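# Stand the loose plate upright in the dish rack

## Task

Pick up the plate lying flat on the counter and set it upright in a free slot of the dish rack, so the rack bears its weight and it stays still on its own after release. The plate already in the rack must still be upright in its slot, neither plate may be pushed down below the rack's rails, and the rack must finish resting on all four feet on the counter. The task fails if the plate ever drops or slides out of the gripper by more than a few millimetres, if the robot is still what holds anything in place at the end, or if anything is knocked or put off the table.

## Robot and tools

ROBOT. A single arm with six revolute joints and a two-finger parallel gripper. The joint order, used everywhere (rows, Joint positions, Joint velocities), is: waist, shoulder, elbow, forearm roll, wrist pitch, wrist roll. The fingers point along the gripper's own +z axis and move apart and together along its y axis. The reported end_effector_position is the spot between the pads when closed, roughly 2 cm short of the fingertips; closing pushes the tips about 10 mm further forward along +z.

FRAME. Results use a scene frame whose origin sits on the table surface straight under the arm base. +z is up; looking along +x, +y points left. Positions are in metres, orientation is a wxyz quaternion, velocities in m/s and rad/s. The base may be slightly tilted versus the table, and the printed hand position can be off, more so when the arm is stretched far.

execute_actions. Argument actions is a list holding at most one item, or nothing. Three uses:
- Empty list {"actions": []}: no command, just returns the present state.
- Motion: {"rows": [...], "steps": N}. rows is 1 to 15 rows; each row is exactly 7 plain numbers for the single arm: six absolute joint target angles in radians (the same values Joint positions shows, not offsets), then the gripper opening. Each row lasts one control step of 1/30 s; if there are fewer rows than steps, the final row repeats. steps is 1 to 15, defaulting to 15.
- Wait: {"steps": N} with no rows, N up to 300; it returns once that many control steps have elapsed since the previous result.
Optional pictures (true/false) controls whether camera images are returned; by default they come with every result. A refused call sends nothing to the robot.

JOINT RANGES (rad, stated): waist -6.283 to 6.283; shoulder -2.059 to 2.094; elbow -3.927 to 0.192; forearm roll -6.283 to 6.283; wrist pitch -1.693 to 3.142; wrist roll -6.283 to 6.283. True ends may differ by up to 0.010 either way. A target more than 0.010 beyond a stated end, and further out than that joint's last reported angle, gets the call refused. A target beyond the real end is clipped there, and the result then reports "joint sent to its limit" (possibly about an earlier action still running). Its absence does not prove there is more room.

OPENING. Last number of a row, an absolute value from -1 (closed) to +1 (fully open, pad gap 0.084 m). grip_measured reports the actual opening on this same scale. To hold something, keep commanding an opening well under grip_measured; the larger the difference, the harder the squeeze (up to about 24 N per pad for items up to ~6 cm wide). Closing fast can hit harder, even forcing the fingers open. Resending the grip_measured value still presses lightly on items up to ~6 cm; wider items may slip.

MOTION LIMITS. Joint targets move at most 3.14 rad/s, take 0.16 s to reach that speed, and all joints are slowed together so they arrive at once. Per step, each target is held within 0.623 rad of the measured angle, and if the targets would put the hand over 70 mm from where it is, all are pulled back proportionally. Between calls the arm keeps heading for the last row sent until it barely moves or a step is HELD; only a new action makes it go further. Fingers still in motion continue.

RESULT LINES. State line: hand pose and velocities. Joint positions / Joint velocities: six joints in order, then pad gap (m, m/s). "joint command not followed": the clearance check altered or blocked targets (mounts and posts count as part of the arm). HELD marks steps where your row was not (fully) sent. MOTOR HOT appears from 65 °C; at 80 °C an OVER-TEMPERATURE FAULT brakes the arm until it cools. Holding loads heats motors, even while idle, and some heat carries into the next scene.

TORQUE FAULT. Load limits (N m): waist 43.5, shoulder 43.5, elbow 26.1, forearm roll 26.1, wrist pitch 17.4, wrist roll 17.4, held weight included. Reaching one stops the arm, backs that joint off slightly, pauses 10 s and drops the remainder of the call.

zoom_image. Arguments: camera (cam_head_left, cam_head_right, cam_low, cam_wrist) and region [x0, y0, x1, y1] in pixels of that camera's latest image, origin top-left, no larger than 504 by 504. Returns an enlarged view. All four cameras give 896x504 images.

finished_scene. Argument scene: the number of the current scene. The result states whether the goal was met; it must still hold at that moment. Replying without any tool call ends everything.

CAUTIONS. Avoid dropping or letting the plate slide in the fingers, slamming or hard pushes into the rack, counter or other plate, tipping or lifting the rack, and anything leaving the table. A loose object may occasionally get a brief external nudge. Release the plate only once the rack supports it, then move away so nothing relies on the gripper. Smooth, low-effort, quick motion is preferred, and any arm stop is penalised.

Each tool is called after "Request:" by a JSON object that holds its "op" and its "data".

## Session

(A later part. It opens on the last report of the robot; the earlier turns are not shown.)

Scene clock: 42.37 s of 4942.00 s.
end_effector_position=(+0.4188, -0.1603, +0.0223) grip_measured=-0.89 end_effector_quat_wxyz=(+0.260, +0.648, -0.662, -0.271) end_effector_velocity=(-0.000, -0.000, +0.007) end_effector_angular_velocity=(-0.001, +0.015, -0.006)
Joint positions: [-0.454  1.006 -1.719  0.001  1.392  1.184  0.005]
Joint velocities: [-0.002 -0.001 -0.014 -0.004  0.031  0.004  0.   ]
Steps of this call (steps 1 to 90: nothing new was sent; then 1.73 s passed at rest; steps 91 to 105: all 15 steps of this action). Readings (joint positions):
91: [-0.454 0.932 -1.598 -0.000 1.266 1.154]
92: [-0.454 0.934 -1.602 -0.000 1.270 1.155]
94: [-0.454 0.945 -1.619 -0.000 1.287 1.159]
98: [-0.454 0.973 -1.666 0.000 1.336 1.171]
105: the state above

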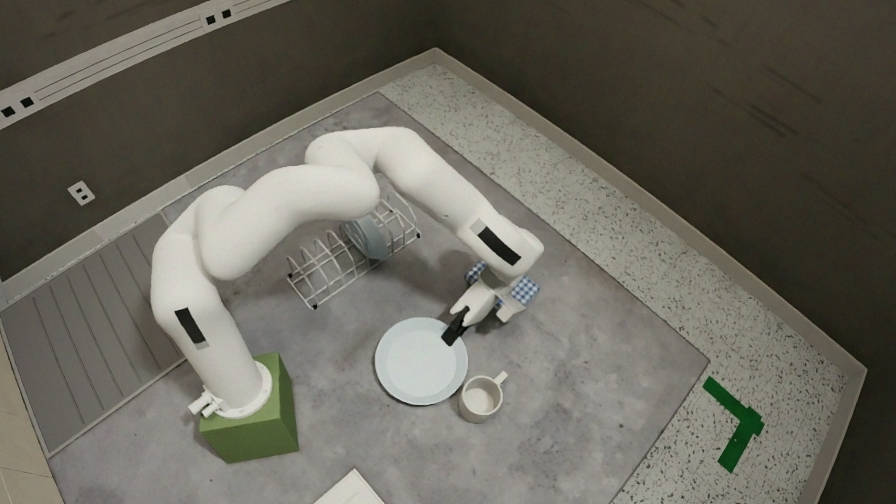

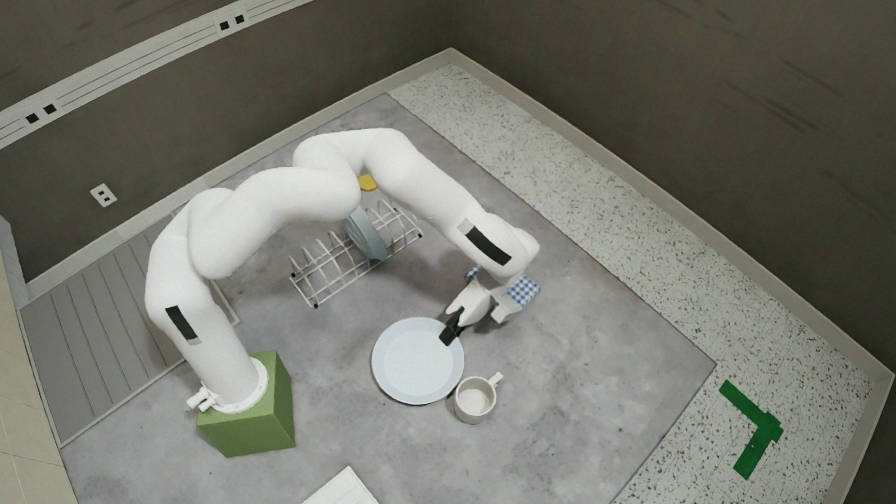

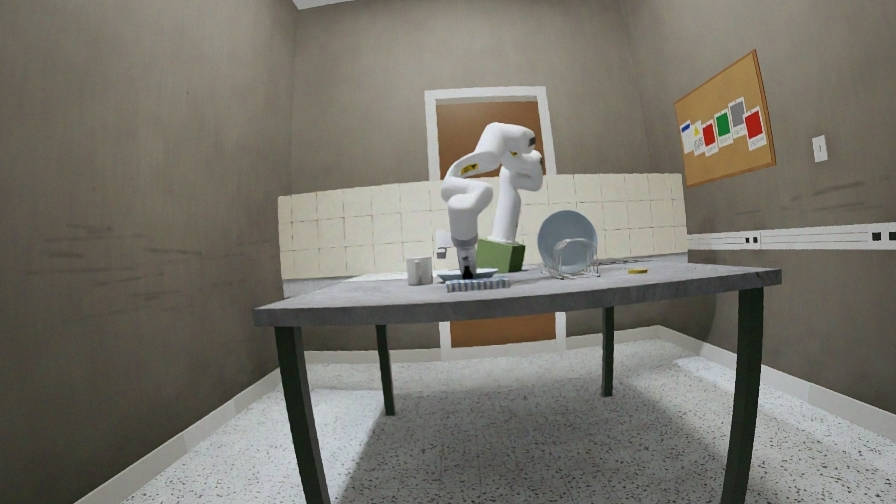

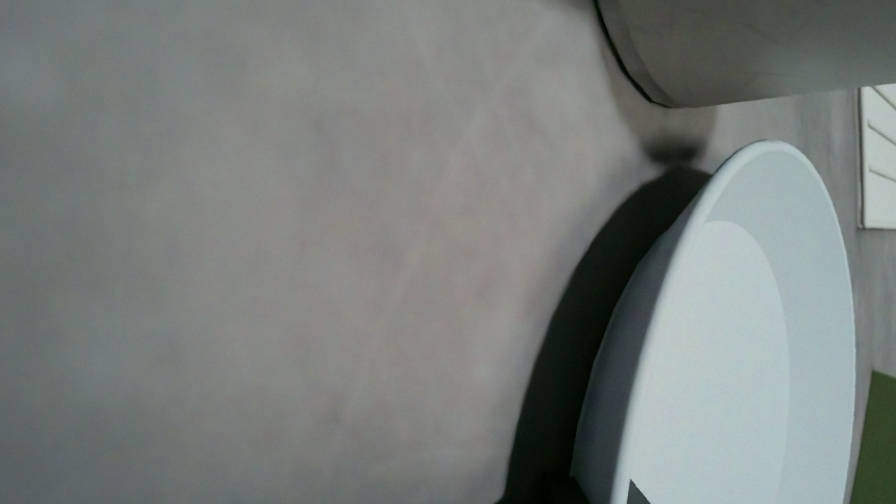

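Request:
{"op": "execute_actions", "data": {"actions": [{"rows":[[-0.454,1.013,-1.733,0,1.408,1.187,-1],[-0.454,1.022,-1.746,0,1.421,1.19,-1],[-0.454,1.03,-1.76,0,1.434,1.193,-1],[-0.454,1.038,-1.773,0,1.447,1.196,-1],[-0.454,1.046,-1.786,0,1.46,1.199,-1],[-0.454,1.055,-1.799,0,1.472,1.202,-1],[-0.454,1.063,-1.812,0,1.485,1.205,-1],[-0.454,1.071,-1.826,0,1.498,1.208,-1],[-0.454,1.08,-1.839,0,1.511,1.211,-1],[-0.454,1.088,-1.852,0,1.524,1.214,-1]],"steps":15}]}}

Request:
{"op": "zoom_image", "data": {"camera": "cam_low", "region": [400,220,520,300]}}

Request:
{"op": "zoom_image", "data": {"camera": "cam_head_left", "region": [400,270,520,380]}}

Scene clock: 44.97 s of 4942.00 s.
end_effector_position=(+0.4176, -0.1600, +0.0233) grip_measured=-0.89 end_effector_quat_wxyz=(+0.278, +0.624, -0.665, -0.301) end_effector_velocity=(+0.002, +0.000, +0.004) end_effector_angular_velocity=(-0.002, +0.006, -0.006)
Joint positions: [-0.454  1.088 -1.851  0.     1.523  1.214  0.005]
Joint velocities: [-0.     0.002 -0.018  0.     0.022  0.006 -0.   ]
Steps of this call (steps 1 to 15: the robot went on to your last target; steps 16 to 63: nothing new was sent; steps 64 to 78: all 15 steps of this action). Readings (joint positions):
64: [-0.454 1.005 -1.720 0.000 1.395 1.184]
65: [-0.454 1.007 -1.724 -0.000 1.400 1.185]
67: [-0.454 1.019 -1.743 -0.000 1.418 1.189]
71: [-0.454 1.051 -1.793 0.000 1.467 1.201]
78: the state above

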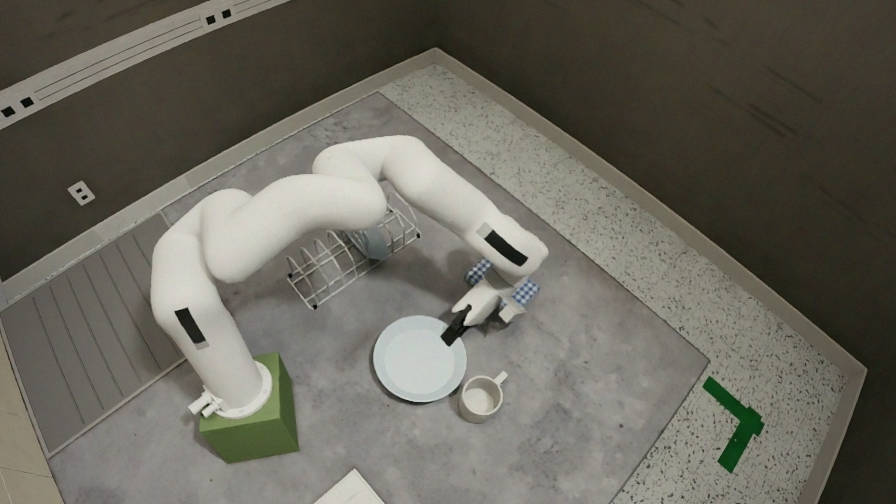

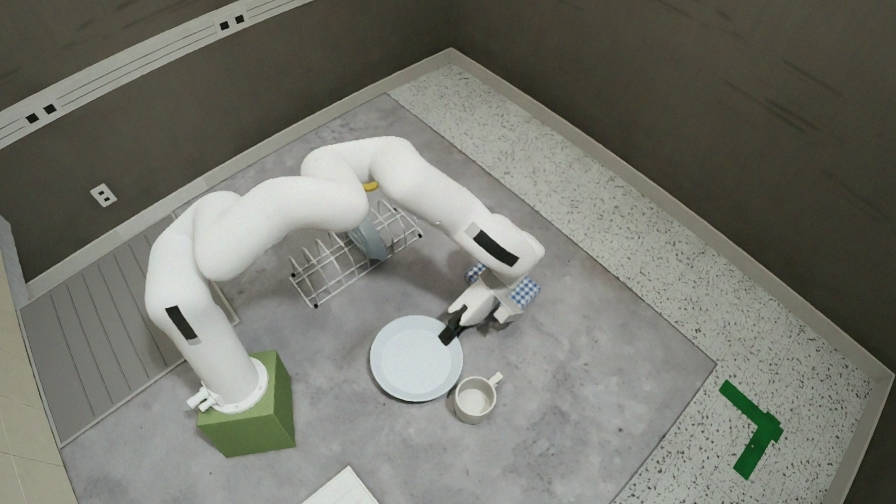

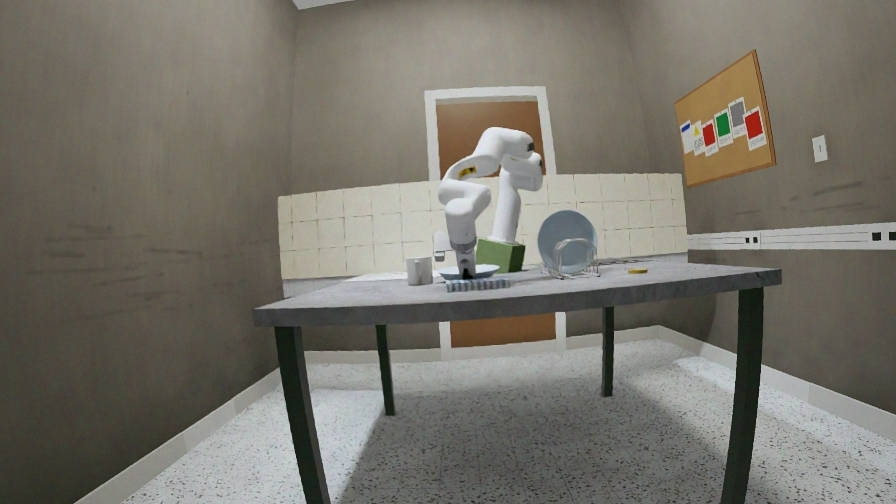

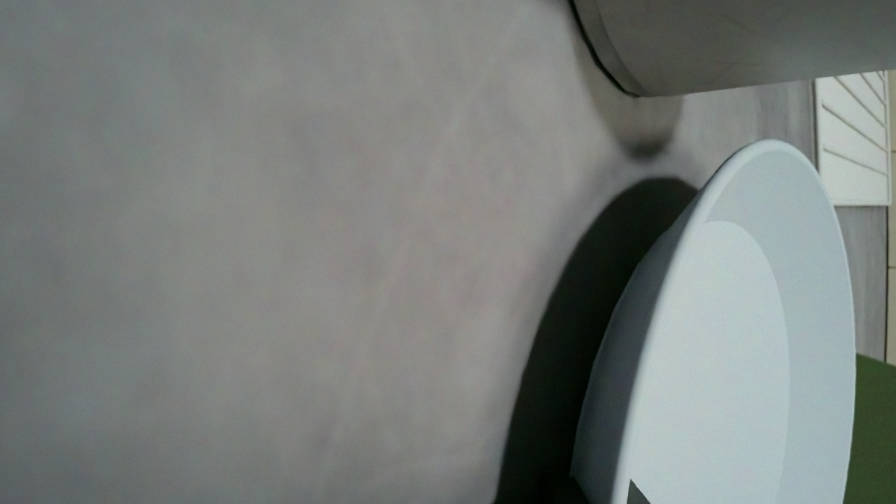

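Region (400, 220, 520, 300) of cam_low's 896x504 image, scaled by 4.200, with more detail than that image has.

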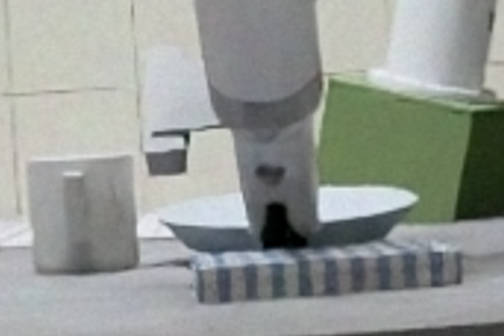

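Region (400, 270, 520, 380) of cam_head_left's 896x504 image, scaled by 4.200, with more detail than that image has; it fills the top 462 rows of this view, and the rest is white.

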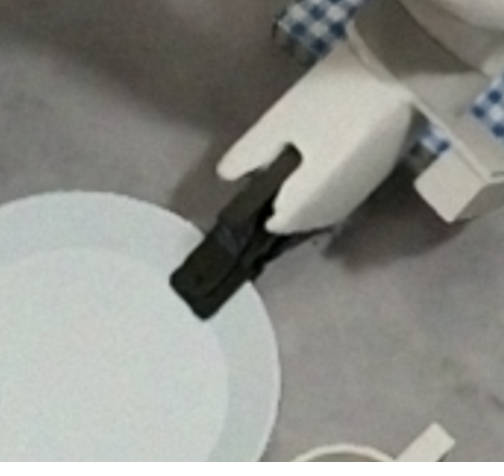

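Request:
{"op": "execute_actions", "data": {"actions": [{"rows":[[-0.454,1.08,-1.85,0,1.524,1.214,-1],[-0.454,1.065,-1.845,0,1.524,1.214,-1],[-0.454,1.045,-1.836,0,1.524,1.214,-1],[-0.454,1.02,-1.825,0,1.523,1.214,-1],[-0.454,0.99,-1.81,0,1.522,1.214,-1],[-0.454,0.96,-1.796,0,1.522,1.214,-1],[-0.454,0.93,-1.782,0,1.521,1.214,-1],[-0.454,0.9,-1.768,0,1.52,1.214,-1],[-0.454,0.87,-1.754,0,1.52,1.214,-1],[-0.454,0.84,-1.74,0,1.519,1.214,-1],[-0.454,0.81,-1.726,0,1.518,1.214,-1],[-0.46,0.78,-1.712,0,1.518,1.214,-1],[-0.47,0.75,-1.698,0,1.517,1.214,-1],[-0.48,0.72,-1.684,0,1.516,1.214,-1],[-0.49,0.69,-1.67,0,1.516,1.214,-1]]}], "pictures": false}}

Request:
{"op": "execute_actions", "data": {"actions": [{"rows":[[-0.5,0.66,-1.656,0,1.515,1.214,-1],[-0.51,0.63,-1.642,0,1.515,1.214,-1],[-0.52,0.6,-1.628,0,1.514,1.214,-1],[-0.53,0.57,-1.614,0,1.513,1.214,-1],[-0.54,0.54,-1.6,0,1.513,1.214,-1],[-0.55,0.51,-1.586,0,1.512,1.214,-1],[-0.56,0.48,-1.572,0,1.511,1.214,-1],[-0.57,0.45,-1.558,0,1.511,1.214,-1],[-0.58,0.42,-1.544,0,1.51,1.214,-1],[-0.59,0.39,-1.53,0,1.51,1.214,-1],[-0.6,0.36,-1.516,0,1.509,1.214,-1],[-0.61,0.33,-1.502,0,1.508,1.214,-1],[-0.62,0.3,-1.488,0,1.508,1.214,-1],[-0.63,0.27,-1.474,0,1.507,1.214,-1],[-0.64,0.24,-1.46,0,1.506,1.214,-1]]}], "pictures": false}}

Request:
{"op": "execute_actions", "data": {"actions": [{"rows":[[-0.65,0.21,-1.446,0,1.506,1.2,-1],[-0.66,0.18,-1.432,0,1.505,1.17,-1],[-0.67,0.15,-1.418,0,1.504,1.13,-1],[-0.68,0.12,-1.404,0,1.504,1.08,-1],[-0.69,0.09,-1.39,0,1.503,1.03,-1],[-0.7,0.06,-1.376,0,1.503,0.98,-1],[-0.71,0.03,-1.362,0,1.502,0.93,-1],[-0.72,0.0,-1.348,0,1.502,0.88,-1],[-0.73,-0.03,-1.334,0,1.501,0.83,-1],[-0.74,-0.055,-1.32,0,1.501,0.78,-1],[-0.745,-0.075,-1.31,0,1.5,0.73,-1],[-0.75,-0.09,-1.304,0,1.5,0.68,-1],[-0.75,-0.1,-1.3,0,1.5,0.64,-1],[-0.75,-0.1,-1.3,0,1.5,0.61,-1],[-0.75,-0.1,-1.3,0,1.5,0.6,-1]]}]}}

Scene clock: 62.67 s of 4942.00 s.
end_effector_position=(+0.4635, -0.1470, +0.1365) grip_measured=-0.89 end_effector_quat_wxyz=(+0.244, +0.652, -0.682, -0.224) end_effector_velocity=(+0.039, -0.035, +0.331) end_effector_angular_velocity=(-0.164, -0.476, -0.095)
Joint positions: [-0.462  0.773 -1.711  0.     1.518  1.214  0.005]
Joint velocities: [-0.219 -0.881  0.439  0.004 -0.019  0.     0.   ]
Steps of this call (steps 1 to 15: the robot went on to your last target; steps 16 to 100: nothing new was sent; then 13.87 s passed at rest; steps 101 to 115: all 15 steps of this action). Readings (joint positions):
101: [-0.454 1.088 -1.852 0.000 1.524 1.214]
102: [-0.454 1.086 -1.851 0.000 1.524 1.214]
104: [-0.454 1.071 -1.842 0.000 1.524 1.214]
108: [-0.454 0.982 -1.805 0.000 1.522 1.214]
115: the state above

Scene clock: 63.17 s of 4942.00 s.
end_effector_position=(+0.4494, -0.1730, +0.3052) grip_measured=-0.89 end_effector_quat_wxyz=(-0.183, -0.633, +0.744, +0.111) end_effector_velocity=(-0.085, -0.026, +0.315) end_effector_angular_velocity=(-0.257, -0.496, -0.157)
Joint positions: [-0.612  0.325 -1.5   -0.     1.508  1.214  0.005]
Joint velocities: [-0.298 -0.898  0.419 -0.001 -0.019 -0.    -0.   ]
Steps of this call (steps 1 to 15: all 15 steps of this action). Readings (joint positions):
1: [-0.470 0.744 -1.696 0.000 1.517 1.214]
2: [-0.481 0.714 -1.682 0.000 1.516 1.214]
4: [-0.503 0.655 -1.654 -0.000 1.515 1.214]
8: [-0.543 0.535 -1.598 -0.000 1.513 1.214]
15: the state above

Scene clock: 63.67 s of 4942.00 s.
end_effector_position=(+0.3934, -0.1727, +0.4325) grip_measured=-0.89 end_effector_quat_wxyz=(+0.133, +0.783, -0.607, -0.036) end_effector_velocity=(-0.059, +0.023, +0.113) end_effector_angular_velocity=(+0.138, +0.002, +1.223)
Joint positions: [-0.746 -0.081 -1.311 -0.     1.501  0.698  0.005]
Joint velocities: [-0.103 -0.409  0.173  0.    -0.006 -1.309  0.   ]
Steps of this call (steps 1 to 15: all 15 steps of this action). Readings (joint positions):
1: [-0.622 0.295 -1.486 -0.000 1.508 1.214]
2: [-0.632 0.265 -1.472 -0.000 1.507 1.213]
4: [-0.652 0.206 -1.444 0.000 1.506 1.185]
8: [-0.689 0.094 -1.392 0.000 1.504 1.034]
15: the state above

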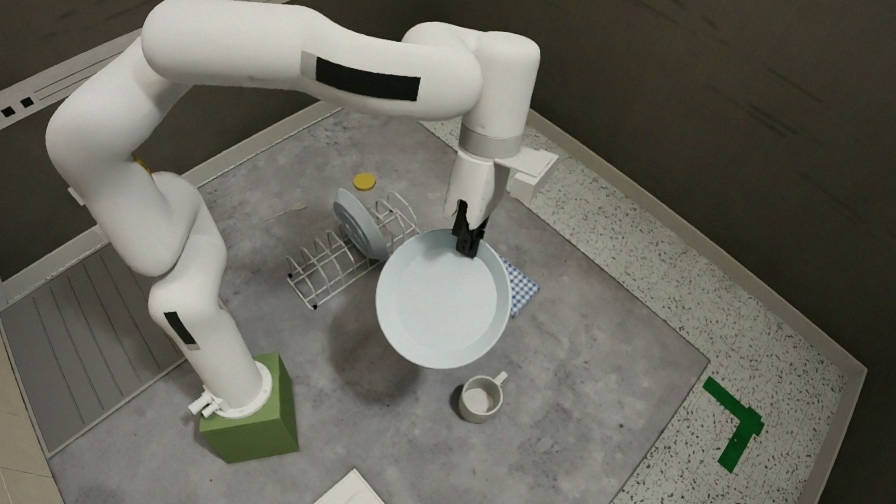

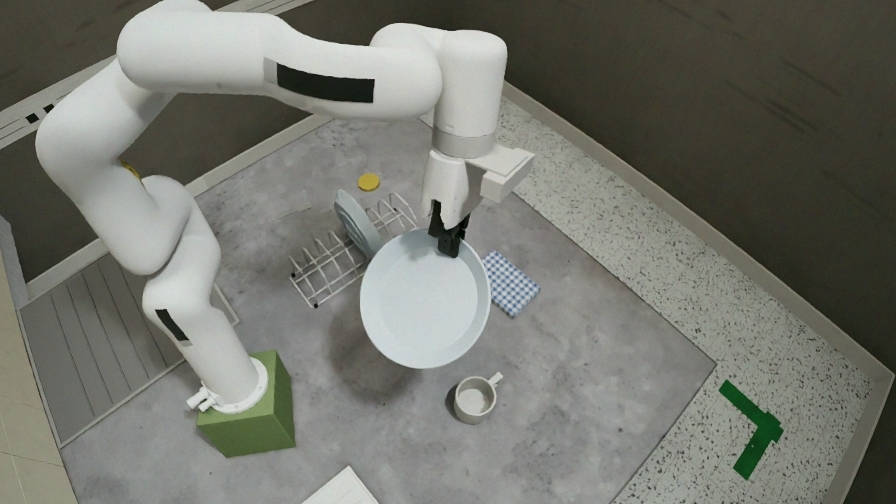

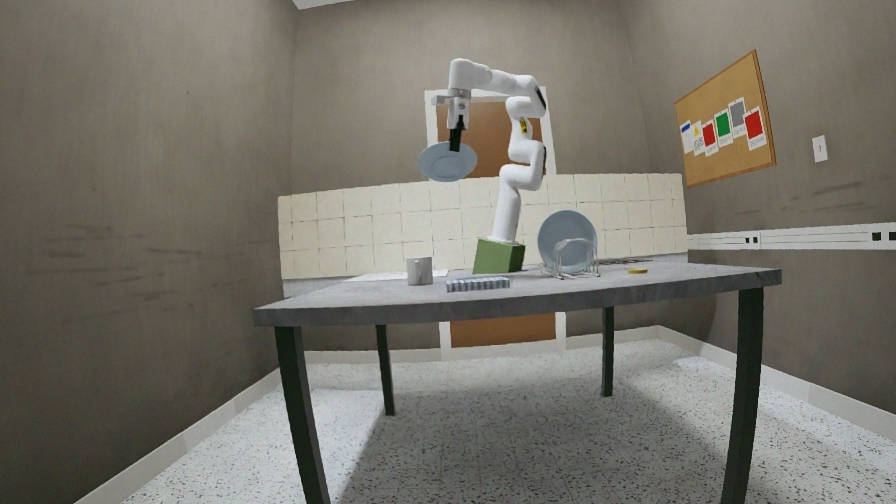

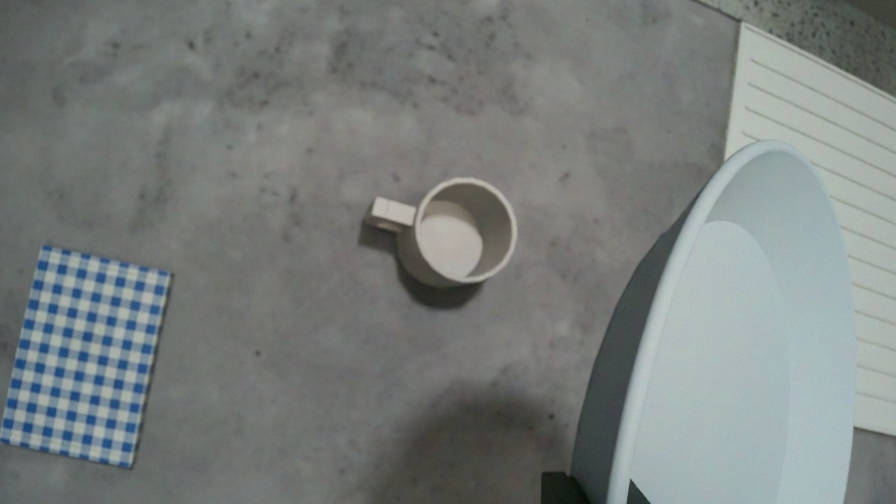

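Secure. Roll, pull in, then swing.

Request:
{"op": "execute_actions", "data": {"actions": [{"rows":[[-0.75,-0.1,-1.3,0,1.5,0.57,-1],[-0.75,-0.1,-1.3,0,1.5,0.52,-1],[-0.75,-0.1,-1.3,0,1.5,0.45,-1],[-0.75,-0.1,-1.3,0,1.5,0.38,-1],[-0.75,-0.1,-1.3,0,1.5,0.31,-1],[-0.75,-0.1,-1.3,0,1.5,0.24,-1],[-0.75,-0.1,-1.3,0,1.5,0.17,-1],[-0.75,-0.1,-1.3,0,1.5,0.1,-1],[-0.75,-0.1,-1.3,0,1.5,0.03,-1],[-0.75,-0.1,-1.3,0,1.5,-0.04,-1],[-0.75,-0.1,-1.3,0,1.5,-0.11,-1],[-0.75,-0.1,-1.3,0,1.5,-0.18,-1],[-0.75,-0.1,-1.3,0,1.5,-0.25,-1],[-0.75,-0.1,-1.3,0,1.5,-0.32,-1],[-0.75,-0.1,-1.3,0,1.5,-0.39,-1]]}], "pictures": false}}

Request:
{"op": "execute_actions", "data": {"actions": [{"rows":[[-0.75,-0.1,-1.3,0,1.5,-0.46,-1],[-0.75,-0.1,-1.3,0,1.5,-0.53,-1],[-0.75,-0.1,-1.3,0,1.5,-0.6,-1],[-0.75,-0.1,-1.3,0,1.5,-0.67,-1],[-0.75,-0.1,-1.3,0,1.5,-0.74,-1],[-0.75,-0.105,-1.29,0.005,1.505,-0.81,-1],[-0.75,-0.11,-1.28,0.015,1.515,-0.88,-1],[-0.75,-0.118,-1.265,0.027,1.53,-0.95,-1],[-0.75,-0.126,-1.25,0.039,1.544,-1.02,-1],[-0.75,-0.134,-1.235,0.051,1.558,-1.09,-1],[-0.75,-0.142,-1.22,0.063,1.572,-1.16,-1],[-0.75,-0.15,-1.205,0.075,1.586,-1.23,-1],[-0.75,-0.158,-1.19,0.087,1.6,-1.3,-1],[-0.75,-0.166,-1.175,0.099,1.614,-1.36,-1],[-0.75,-0.174,-1.16,0.111,1.628,-1.41,-1]]}], "pictures": false}}

Request:
{"op": "execute_actions", "data": {"actions": [{"rows":[[-0.75,-0.182,-1.145,0.123,1.642,-1.45,-1],[-0.75,-0.19,-1.13,0.135,1.656,-1.48,-1],[-0.75,-0.198,-1.115,0.147,1.67,-1.504,-1],[-0.75,-0.206,-1.1,0.159,1.684,-1.504,-1],[-0.745,-0.214,-1.085,0.171,1.698,-1.504,-1],[-0.735,-0.222,-1.07,0.183,1.712,-1.504,-1],[-0.72,-0.23,-1.055,0.195,1.726,-1.504,-1],[-0.7,-0.238,-1.04,0.207,1.74,-1.504,-1],[-0.675,-0.246,-1.025,0.219,1.754,-1.504,-1],[-0.65,-0.254,-1.01,0.231,1.768,-1.504,-1],[-0.62,-0.262,-0.995,0.243,1.782,-1.504,-1],[-0.59,-0.27,-0.98,0.255,1.796,-1.504,-1],[-0.56,-0.278,-0.965,0.267,1.81,-1.504,-1],[-0.53,-0.287,-0.947,0.28,1.824,-1.504,-1],[-0.5,-0.297,-0.927,0.293,1.838,-1.504,-1]]}]}}

Request:
{"op": "execute_actions", "data": {"actions": [{"rows":[[-0.465,-0.297,-0.927,0.293,1.838,-1.504,-1],[-0.43,-0.297,-0.927,0.293,1.838,-1.504,-1],[-0.39,-0.297,-0.927,0.293,1.838,-1.504,-1],[-0.35,-0.297,-0.927,0.293,1.838,-1.504,-1],[-0.31,-0.297,-0.927,0.293,1.838,-1.504,-1],[-0.27,-0.297,-0.927,0.293,1.838,-1.504,-1],[-0.23,-0.297,-0.927,0.293,1.838,-1.504,-1],[-0.19,-0.297,-0.927,0.293,1.838,-1.504,-1],[-0.15,-0.297,-0.927,0.293,1.838,-1.504,-1],[-0.11,-0.297,-0.927,0.293,1.838,-1.504,-1],[-0.075,-0.297,-0.927,0.293,1.838,-1.504,-1],[-0.045,-0.297,-0.927,0.293,1.838,-1.504,-1],[-0.02,-0.297,-0.927,0.293,1.838,-1.504,-1],[-0.005,-0.297,-0.927,0.293,1.838,-1.504,-1],[0.004,-0.297,-0.927,0.293,1.838,-1.504,-1]]}], "pictures": false}}

Request:
{"op": "execute_actions", "data": {"actions": [{"steps":12}]}}

Scene clock: 73.27 s of 4942.00 s.
end_effector_position=(+0.3902, -0.1712, +0.4365) grip_measured=-0.89 end_effector_quat_wxyz=(+0.109, +0.961, -0.242, -0.082) end_effector_velocity=(+0.000, -0.000, +0.000) end_effector_angular_velocity=(+0.432, +0.348, +1.986)
Joint positions: [-0.75  -0.1   -1.3   -0.     1.5   -0.131  0.005]
Joint velocities: [ 0.     0.    -0.001 -0.    -0.001 -2.062  0.   ]
Steps of this call (steps 1 to 30: the robot went on to your last target; steps 31 to 120: nothing new was sent; then 5.10 s passed at rest; steps 121 to 135: all 15 steps of this action). Readings (joint positions):
121: [-0.750 -0.100 -1.300 0.000 1.500 0.600]
122: [-0.750 -0.100 -1.300 0.000 1.500 0.592]
124: [-0.750 -0.100 -1.300 0.000 1.500 0.543]
128: [-0.750 -0.100 -1.300 -0.000 1.500 0.336]
135: the state above

Scene clock: 73.77 s of 4942.00 s.
end_effector_position=(+0.3625, -0.1379, +0.4146) grip_measured=-0.89 end_effector_quat_wxyz=(-0.012, +0.956, +0.260, -0.135) end_effector_velocity=(-0.160, +0.198, -0.117) end_effector_angular_velocity=(+1.222, +0.409, +1.756)
Joint positions: [-0.75  -0.144 -1.215  0.066  1.575 -1.177  0.005]
Joint velocities: [ 0.001 -0.245  0.483  0.378  0.443 -2.047  0.   ]
Steps of this call (steps 1 to 15: all 15 steps of this action). Readings (joint positions):
1: [-0.750 -0.100 -1.300 -0.000 1.500 -0.200]
2: [-0.750 -0.100 -1.300 -0.000 1.500 -0.270]
4: [-0.750 -0.100 -1.300 -0.000 1.500 -0.409]
8: [-0.750 -0.100 -1.299 0.001 1.501 -0.688]
15: the state above

Scene clock: 74.27 s of 4942.00 s.
end_effector_position=(+0.2982, +0.0083, +0.3639) grip_measured=-0.89 end_effector_quat_wxyz=(-0.228, +0.850, +0.449, -0.153) end_effector_velocity=(-0.128, +0.400, -0.096) end_effector_angular_velocity=(+0.705, +0.566, +0.660)
Joint positions: [-0.583 -0.272 -0.977  0.258  1.798 -1.504  0.005]
Joint velocities: [ 0.871 -0.245  0.465  0.364  0.408 -0.002  0.   ]
Steps of this call (steps 1 to 15: all 15 steps of this action). Readings (joint positions):
1: [-0.750 -0.152 -1.199 0.078 1.590 -1.245]
2: [-0.750 -0.161 -1.184 0.091 1.605 -1.308]
4: [-0.750 -0.179 -1.150 0.118 1.637 -1.416]
8: [-0.737 -0.218 -1.078 0.176 1.704 -1.499]
15: the state above

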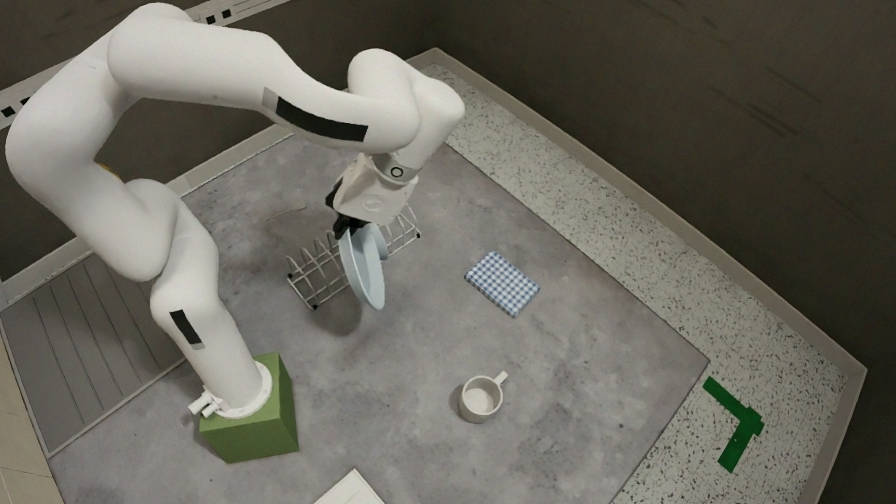

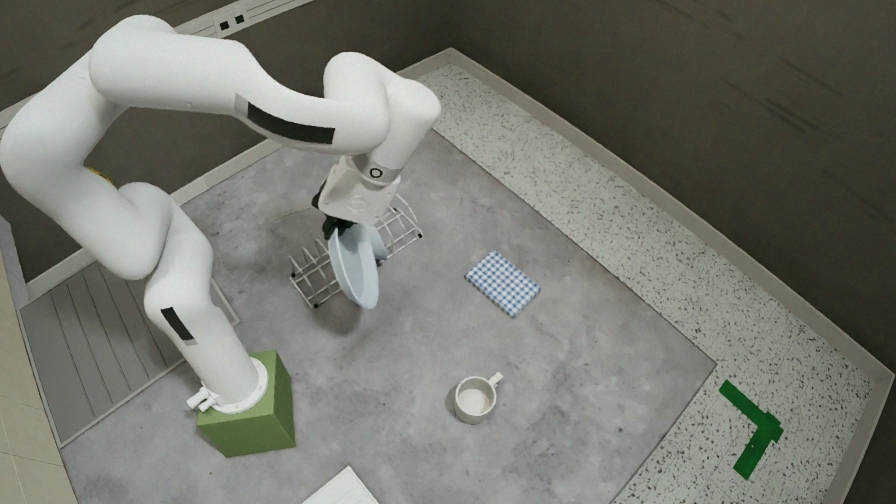

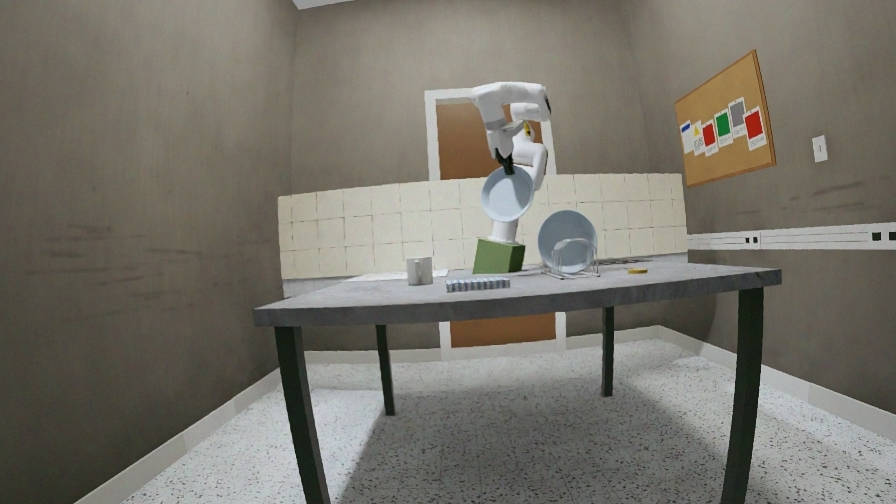

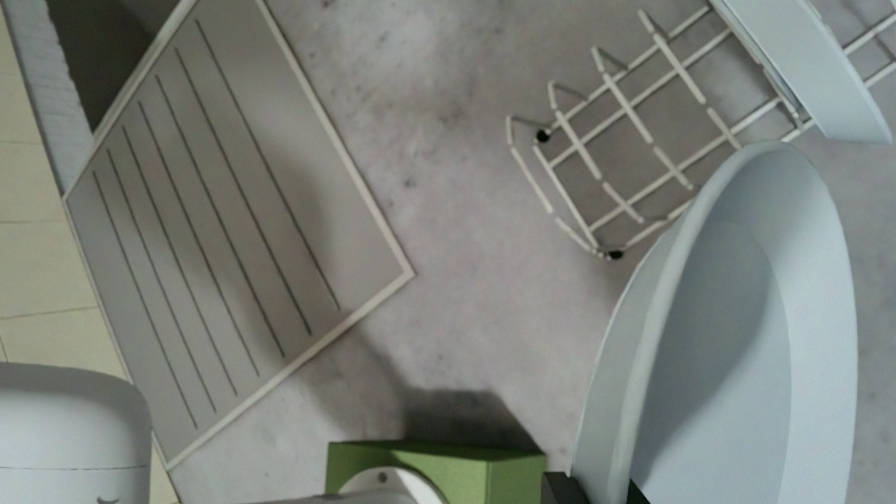

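Scene clock: 74.77 s of 4942.00 s.
end_effector_position=(+0.2612, +0.1533, +0.3322) grip_measured=-0.89 end_effector_quat_wxyz=(-0.270, +0.683, +0.630, -0.251) end_effector_velocity=(-0.088, +0.192, -0.034) end_effector_angular_velocity=(+0.115, +0.201, +0.817)
Joint positions: [-0.048 -0.297 -0.927  0.293  1.838 -1.504  0.005]
Joint velocities: [ 0.849 -0.002  0.005  0.006  0.006 -0.001  0.   ]
Steps of this call (steps 1 to 15: all 15 steps of this action). Readings (joint positions):
1: [-0.553 -0.280 -0.961 0.270 1.812 -1.504]
2: [-0.523 -0.288 -0.946 0.280 1.824 -1.504]
4: [-0.459 -0.295 -0.929 0.290 1.835 -1.504]
8: [-0.310 -0.297 -0.929 0.293 1.837 -1.504]
15: the state above

Scene clock: 75.17 s of 4942.00 s.
end_effector_position=(+0.2558, +0.1644, +0.3302) grip_measured=-0.89 end_effector_quat_wxyz=(-0.269, +0.665, +0.646, -0.260) end_effector_velocity=(-0.001, +0.002, -0.000) end_effector_angular_velocity=(+0.003, +0.002, +0.004)
Joint positions: [ 0.003 -0.297 -0.927  0.293  1.838 -1.504  0.005]
Joint velocities: [ 0.006  0.     0.001  0.003  0.    -0.    -0.   ]
Steps of this call (steps 1 to 12: the robot went on to your last target). Readings (joint positions):
1: [-0.023 -0.297 -0.927 0.293 1.838 -1.504]
2: [-0.007 -0.297 -0.927 0.294 1.838 -1.504]
4: [0.002 -0.297 -0.927 0.293 1.838 -1.504]
8: [0.002 -0.297 -0.927 0.293 1.838 -1.504]
12: the state above

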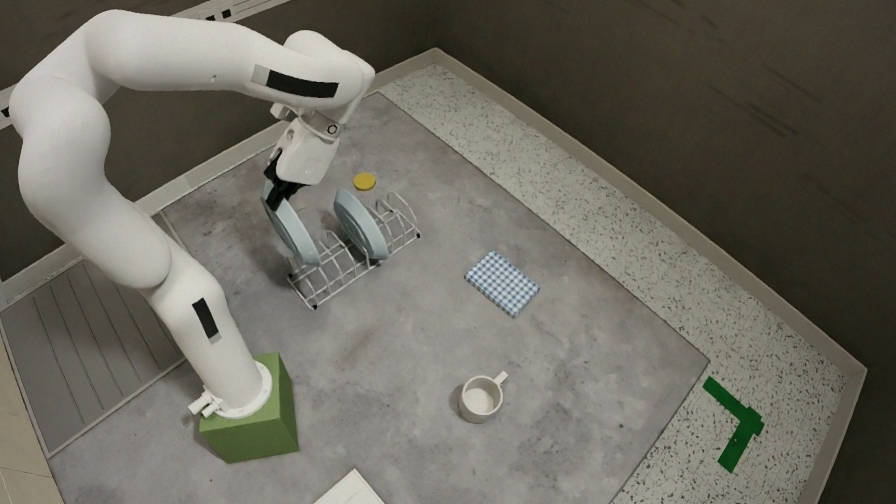

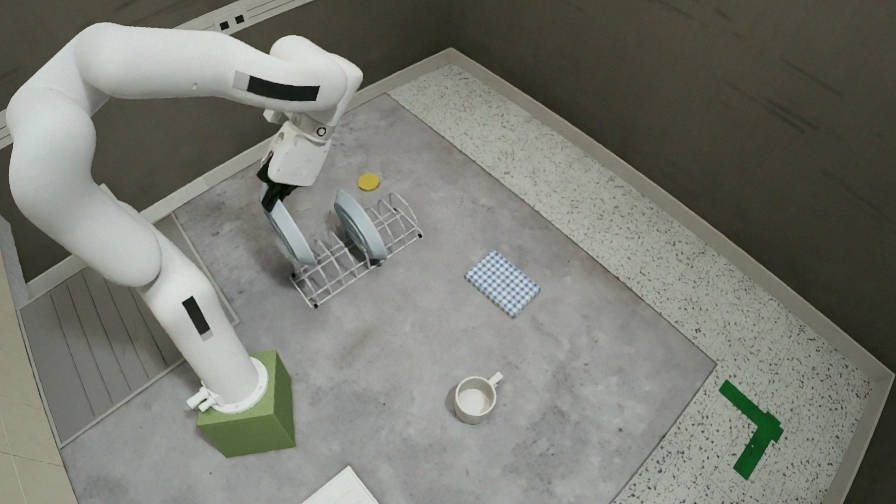

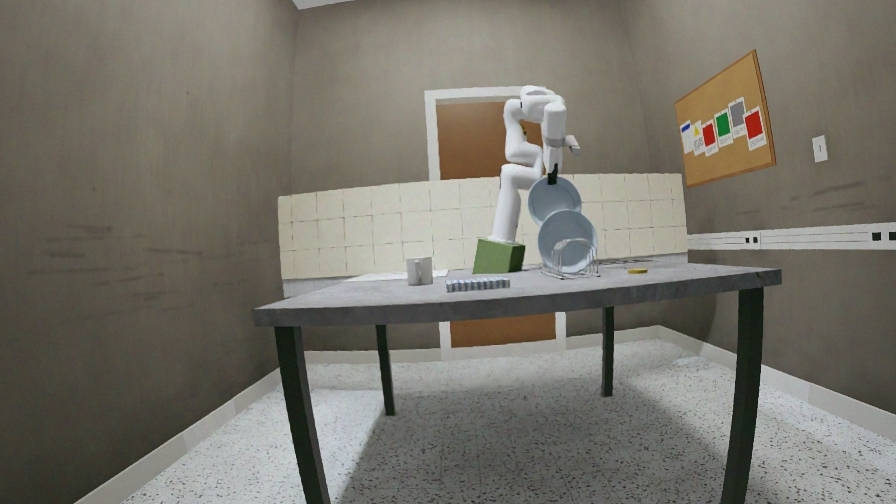

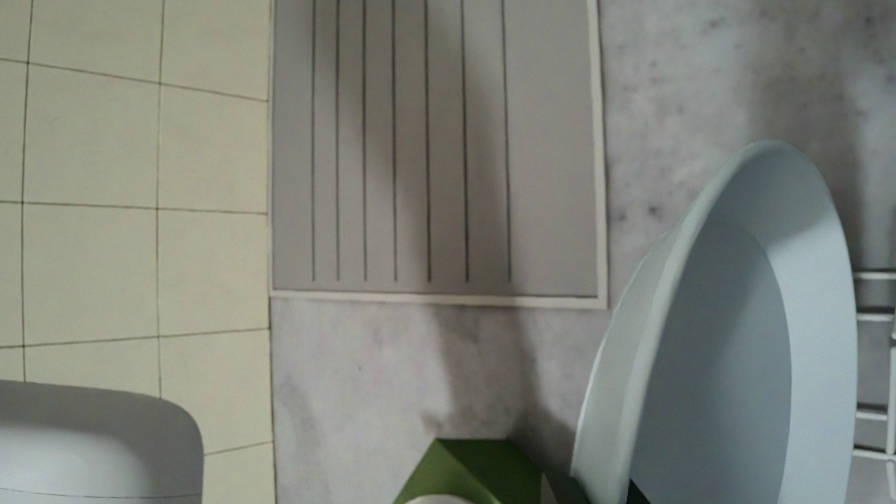

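Request:
{"op": "execute_actions", "data": {"actions": [{"rows":[[0.009,-0.29,-0.915,0.296,1.819,-1.506,-1],[0.009,-0.29,-0.915,0.296,1.819,-1.506,-1],[0.013,-0.283,-0.903,0.298,1.799,-1.508,-1],[0.013,-0.283,-0.903,0.298,1.799,-1.508,-1],[0.018,-0.276,-0.891,0.301,1.78,-1.51,-1],[0.018,-0.276,-0.891,0.301,1.78,-1.51,-1],[0.023,-0.268,-0.88,0.303,1.761,-1.512,-1],[0.023,-0.268,-0.88,0.303,1.761,-1.512,-1],[0.027,-0.26,-0.87,0.306,1.741,-1.514,-1],[0.027,-0.26,-0.87,0.306,1.741,-1.514,-1],[0.032,-0.251,-0.86,0.308,1.722,-1.517,-1]],"steps":15}]}}

Request:
{"op": "zoom_image", "data": {"camera": "cam_head_left", "region": [250,170,400,320]}}

Request:
{"op": "zoom_image", "data": {"camera": "cam_wrist", "region": [596,200,896,504]}}

Scene clock: 80.10 s of 4942.00 s.
end_effector_position=(+0.2547, +0.1662, +0.2909) grip_measured=-0.89 end_effector_quat_wxyz=(-0.273, +0.664, +0.646, -0.259) end_effector_velocity=(-0.002, -0.000, -0.015) end_effector_angular_velocity=(+0.001, +0.004, +0.001)
Joint positions: [ 0.032 -0.251 -0.859  0.308  1.724 -1.517  0.005]
Joint velocities: [ 0.01   0.02   0.025  0.004 -0.042 -0.006  0.   ]
Steps of this call (steps 1 to 30: the robot went on to your last target; steps 31 to 120: nothing new was sent; then 0.43 s passed at rest; steps 121 to 135: all 15 steps of this action). Readings (joint positions):
121: [0.004 -0.297 -0.927 0.293 1.838 -1.504]
122: [0.005 -0.296 -0.925 0.294 1.832 -1.505]
124: [0.009 -0.290 -0.915 0.296 1.817 -1.506]
128: [0.018 -0.275 -0.890 0.301 1.779 -1.510]
135: the state above

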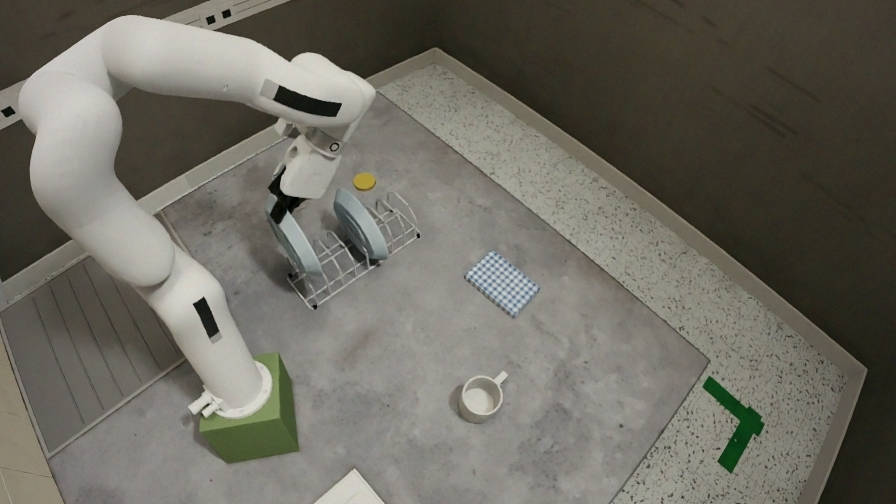

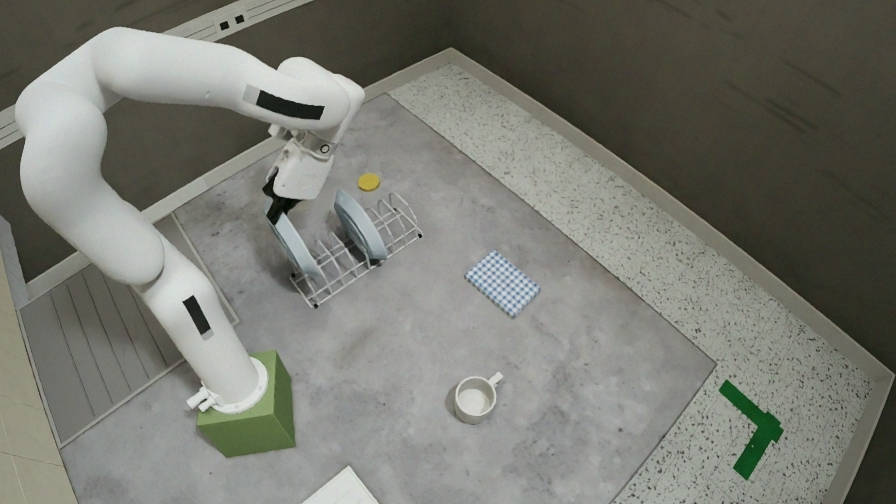

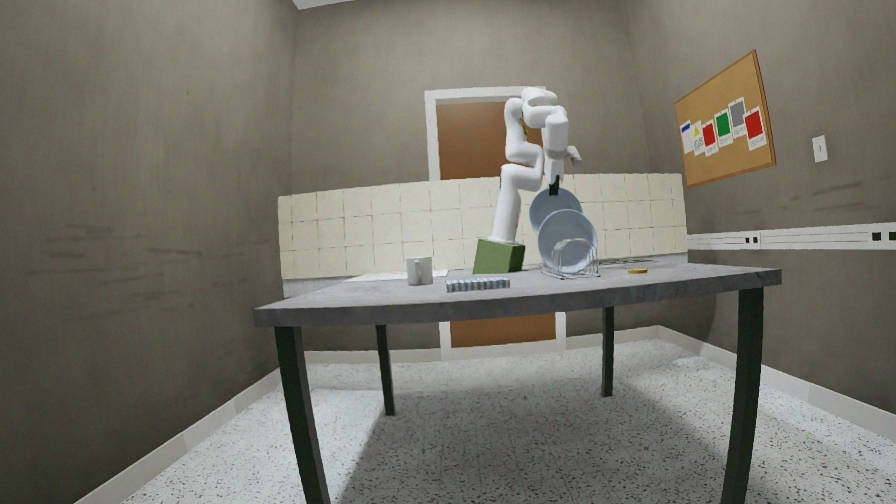

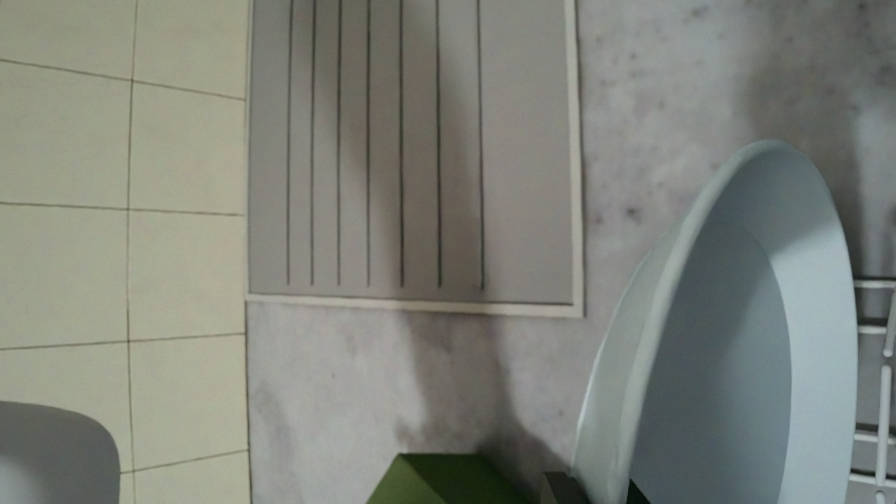

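Region (250, 170, 400, 320) of cam_head_left's 896x504 image, scaled by 3.360, with more detail than that image has.

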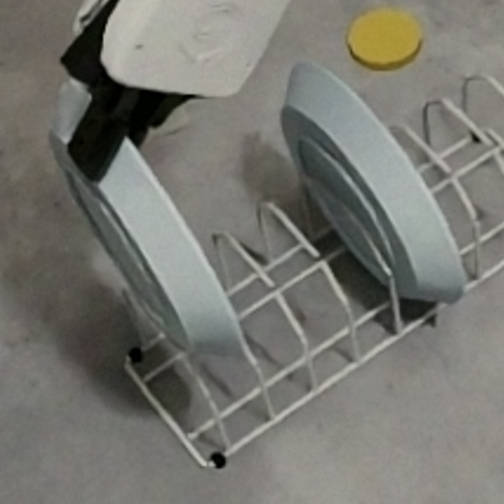

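Region (596, 200, 896, 504) of cam_wrist's 896x504 image, scaled by 1.658, with more detail than that image has; it fills the left 497 columns of this view, and the rest is white.

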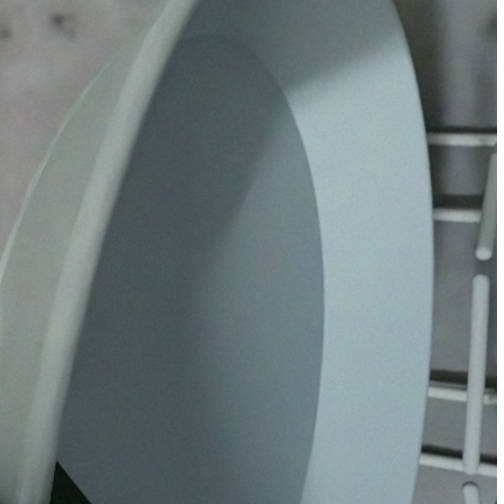

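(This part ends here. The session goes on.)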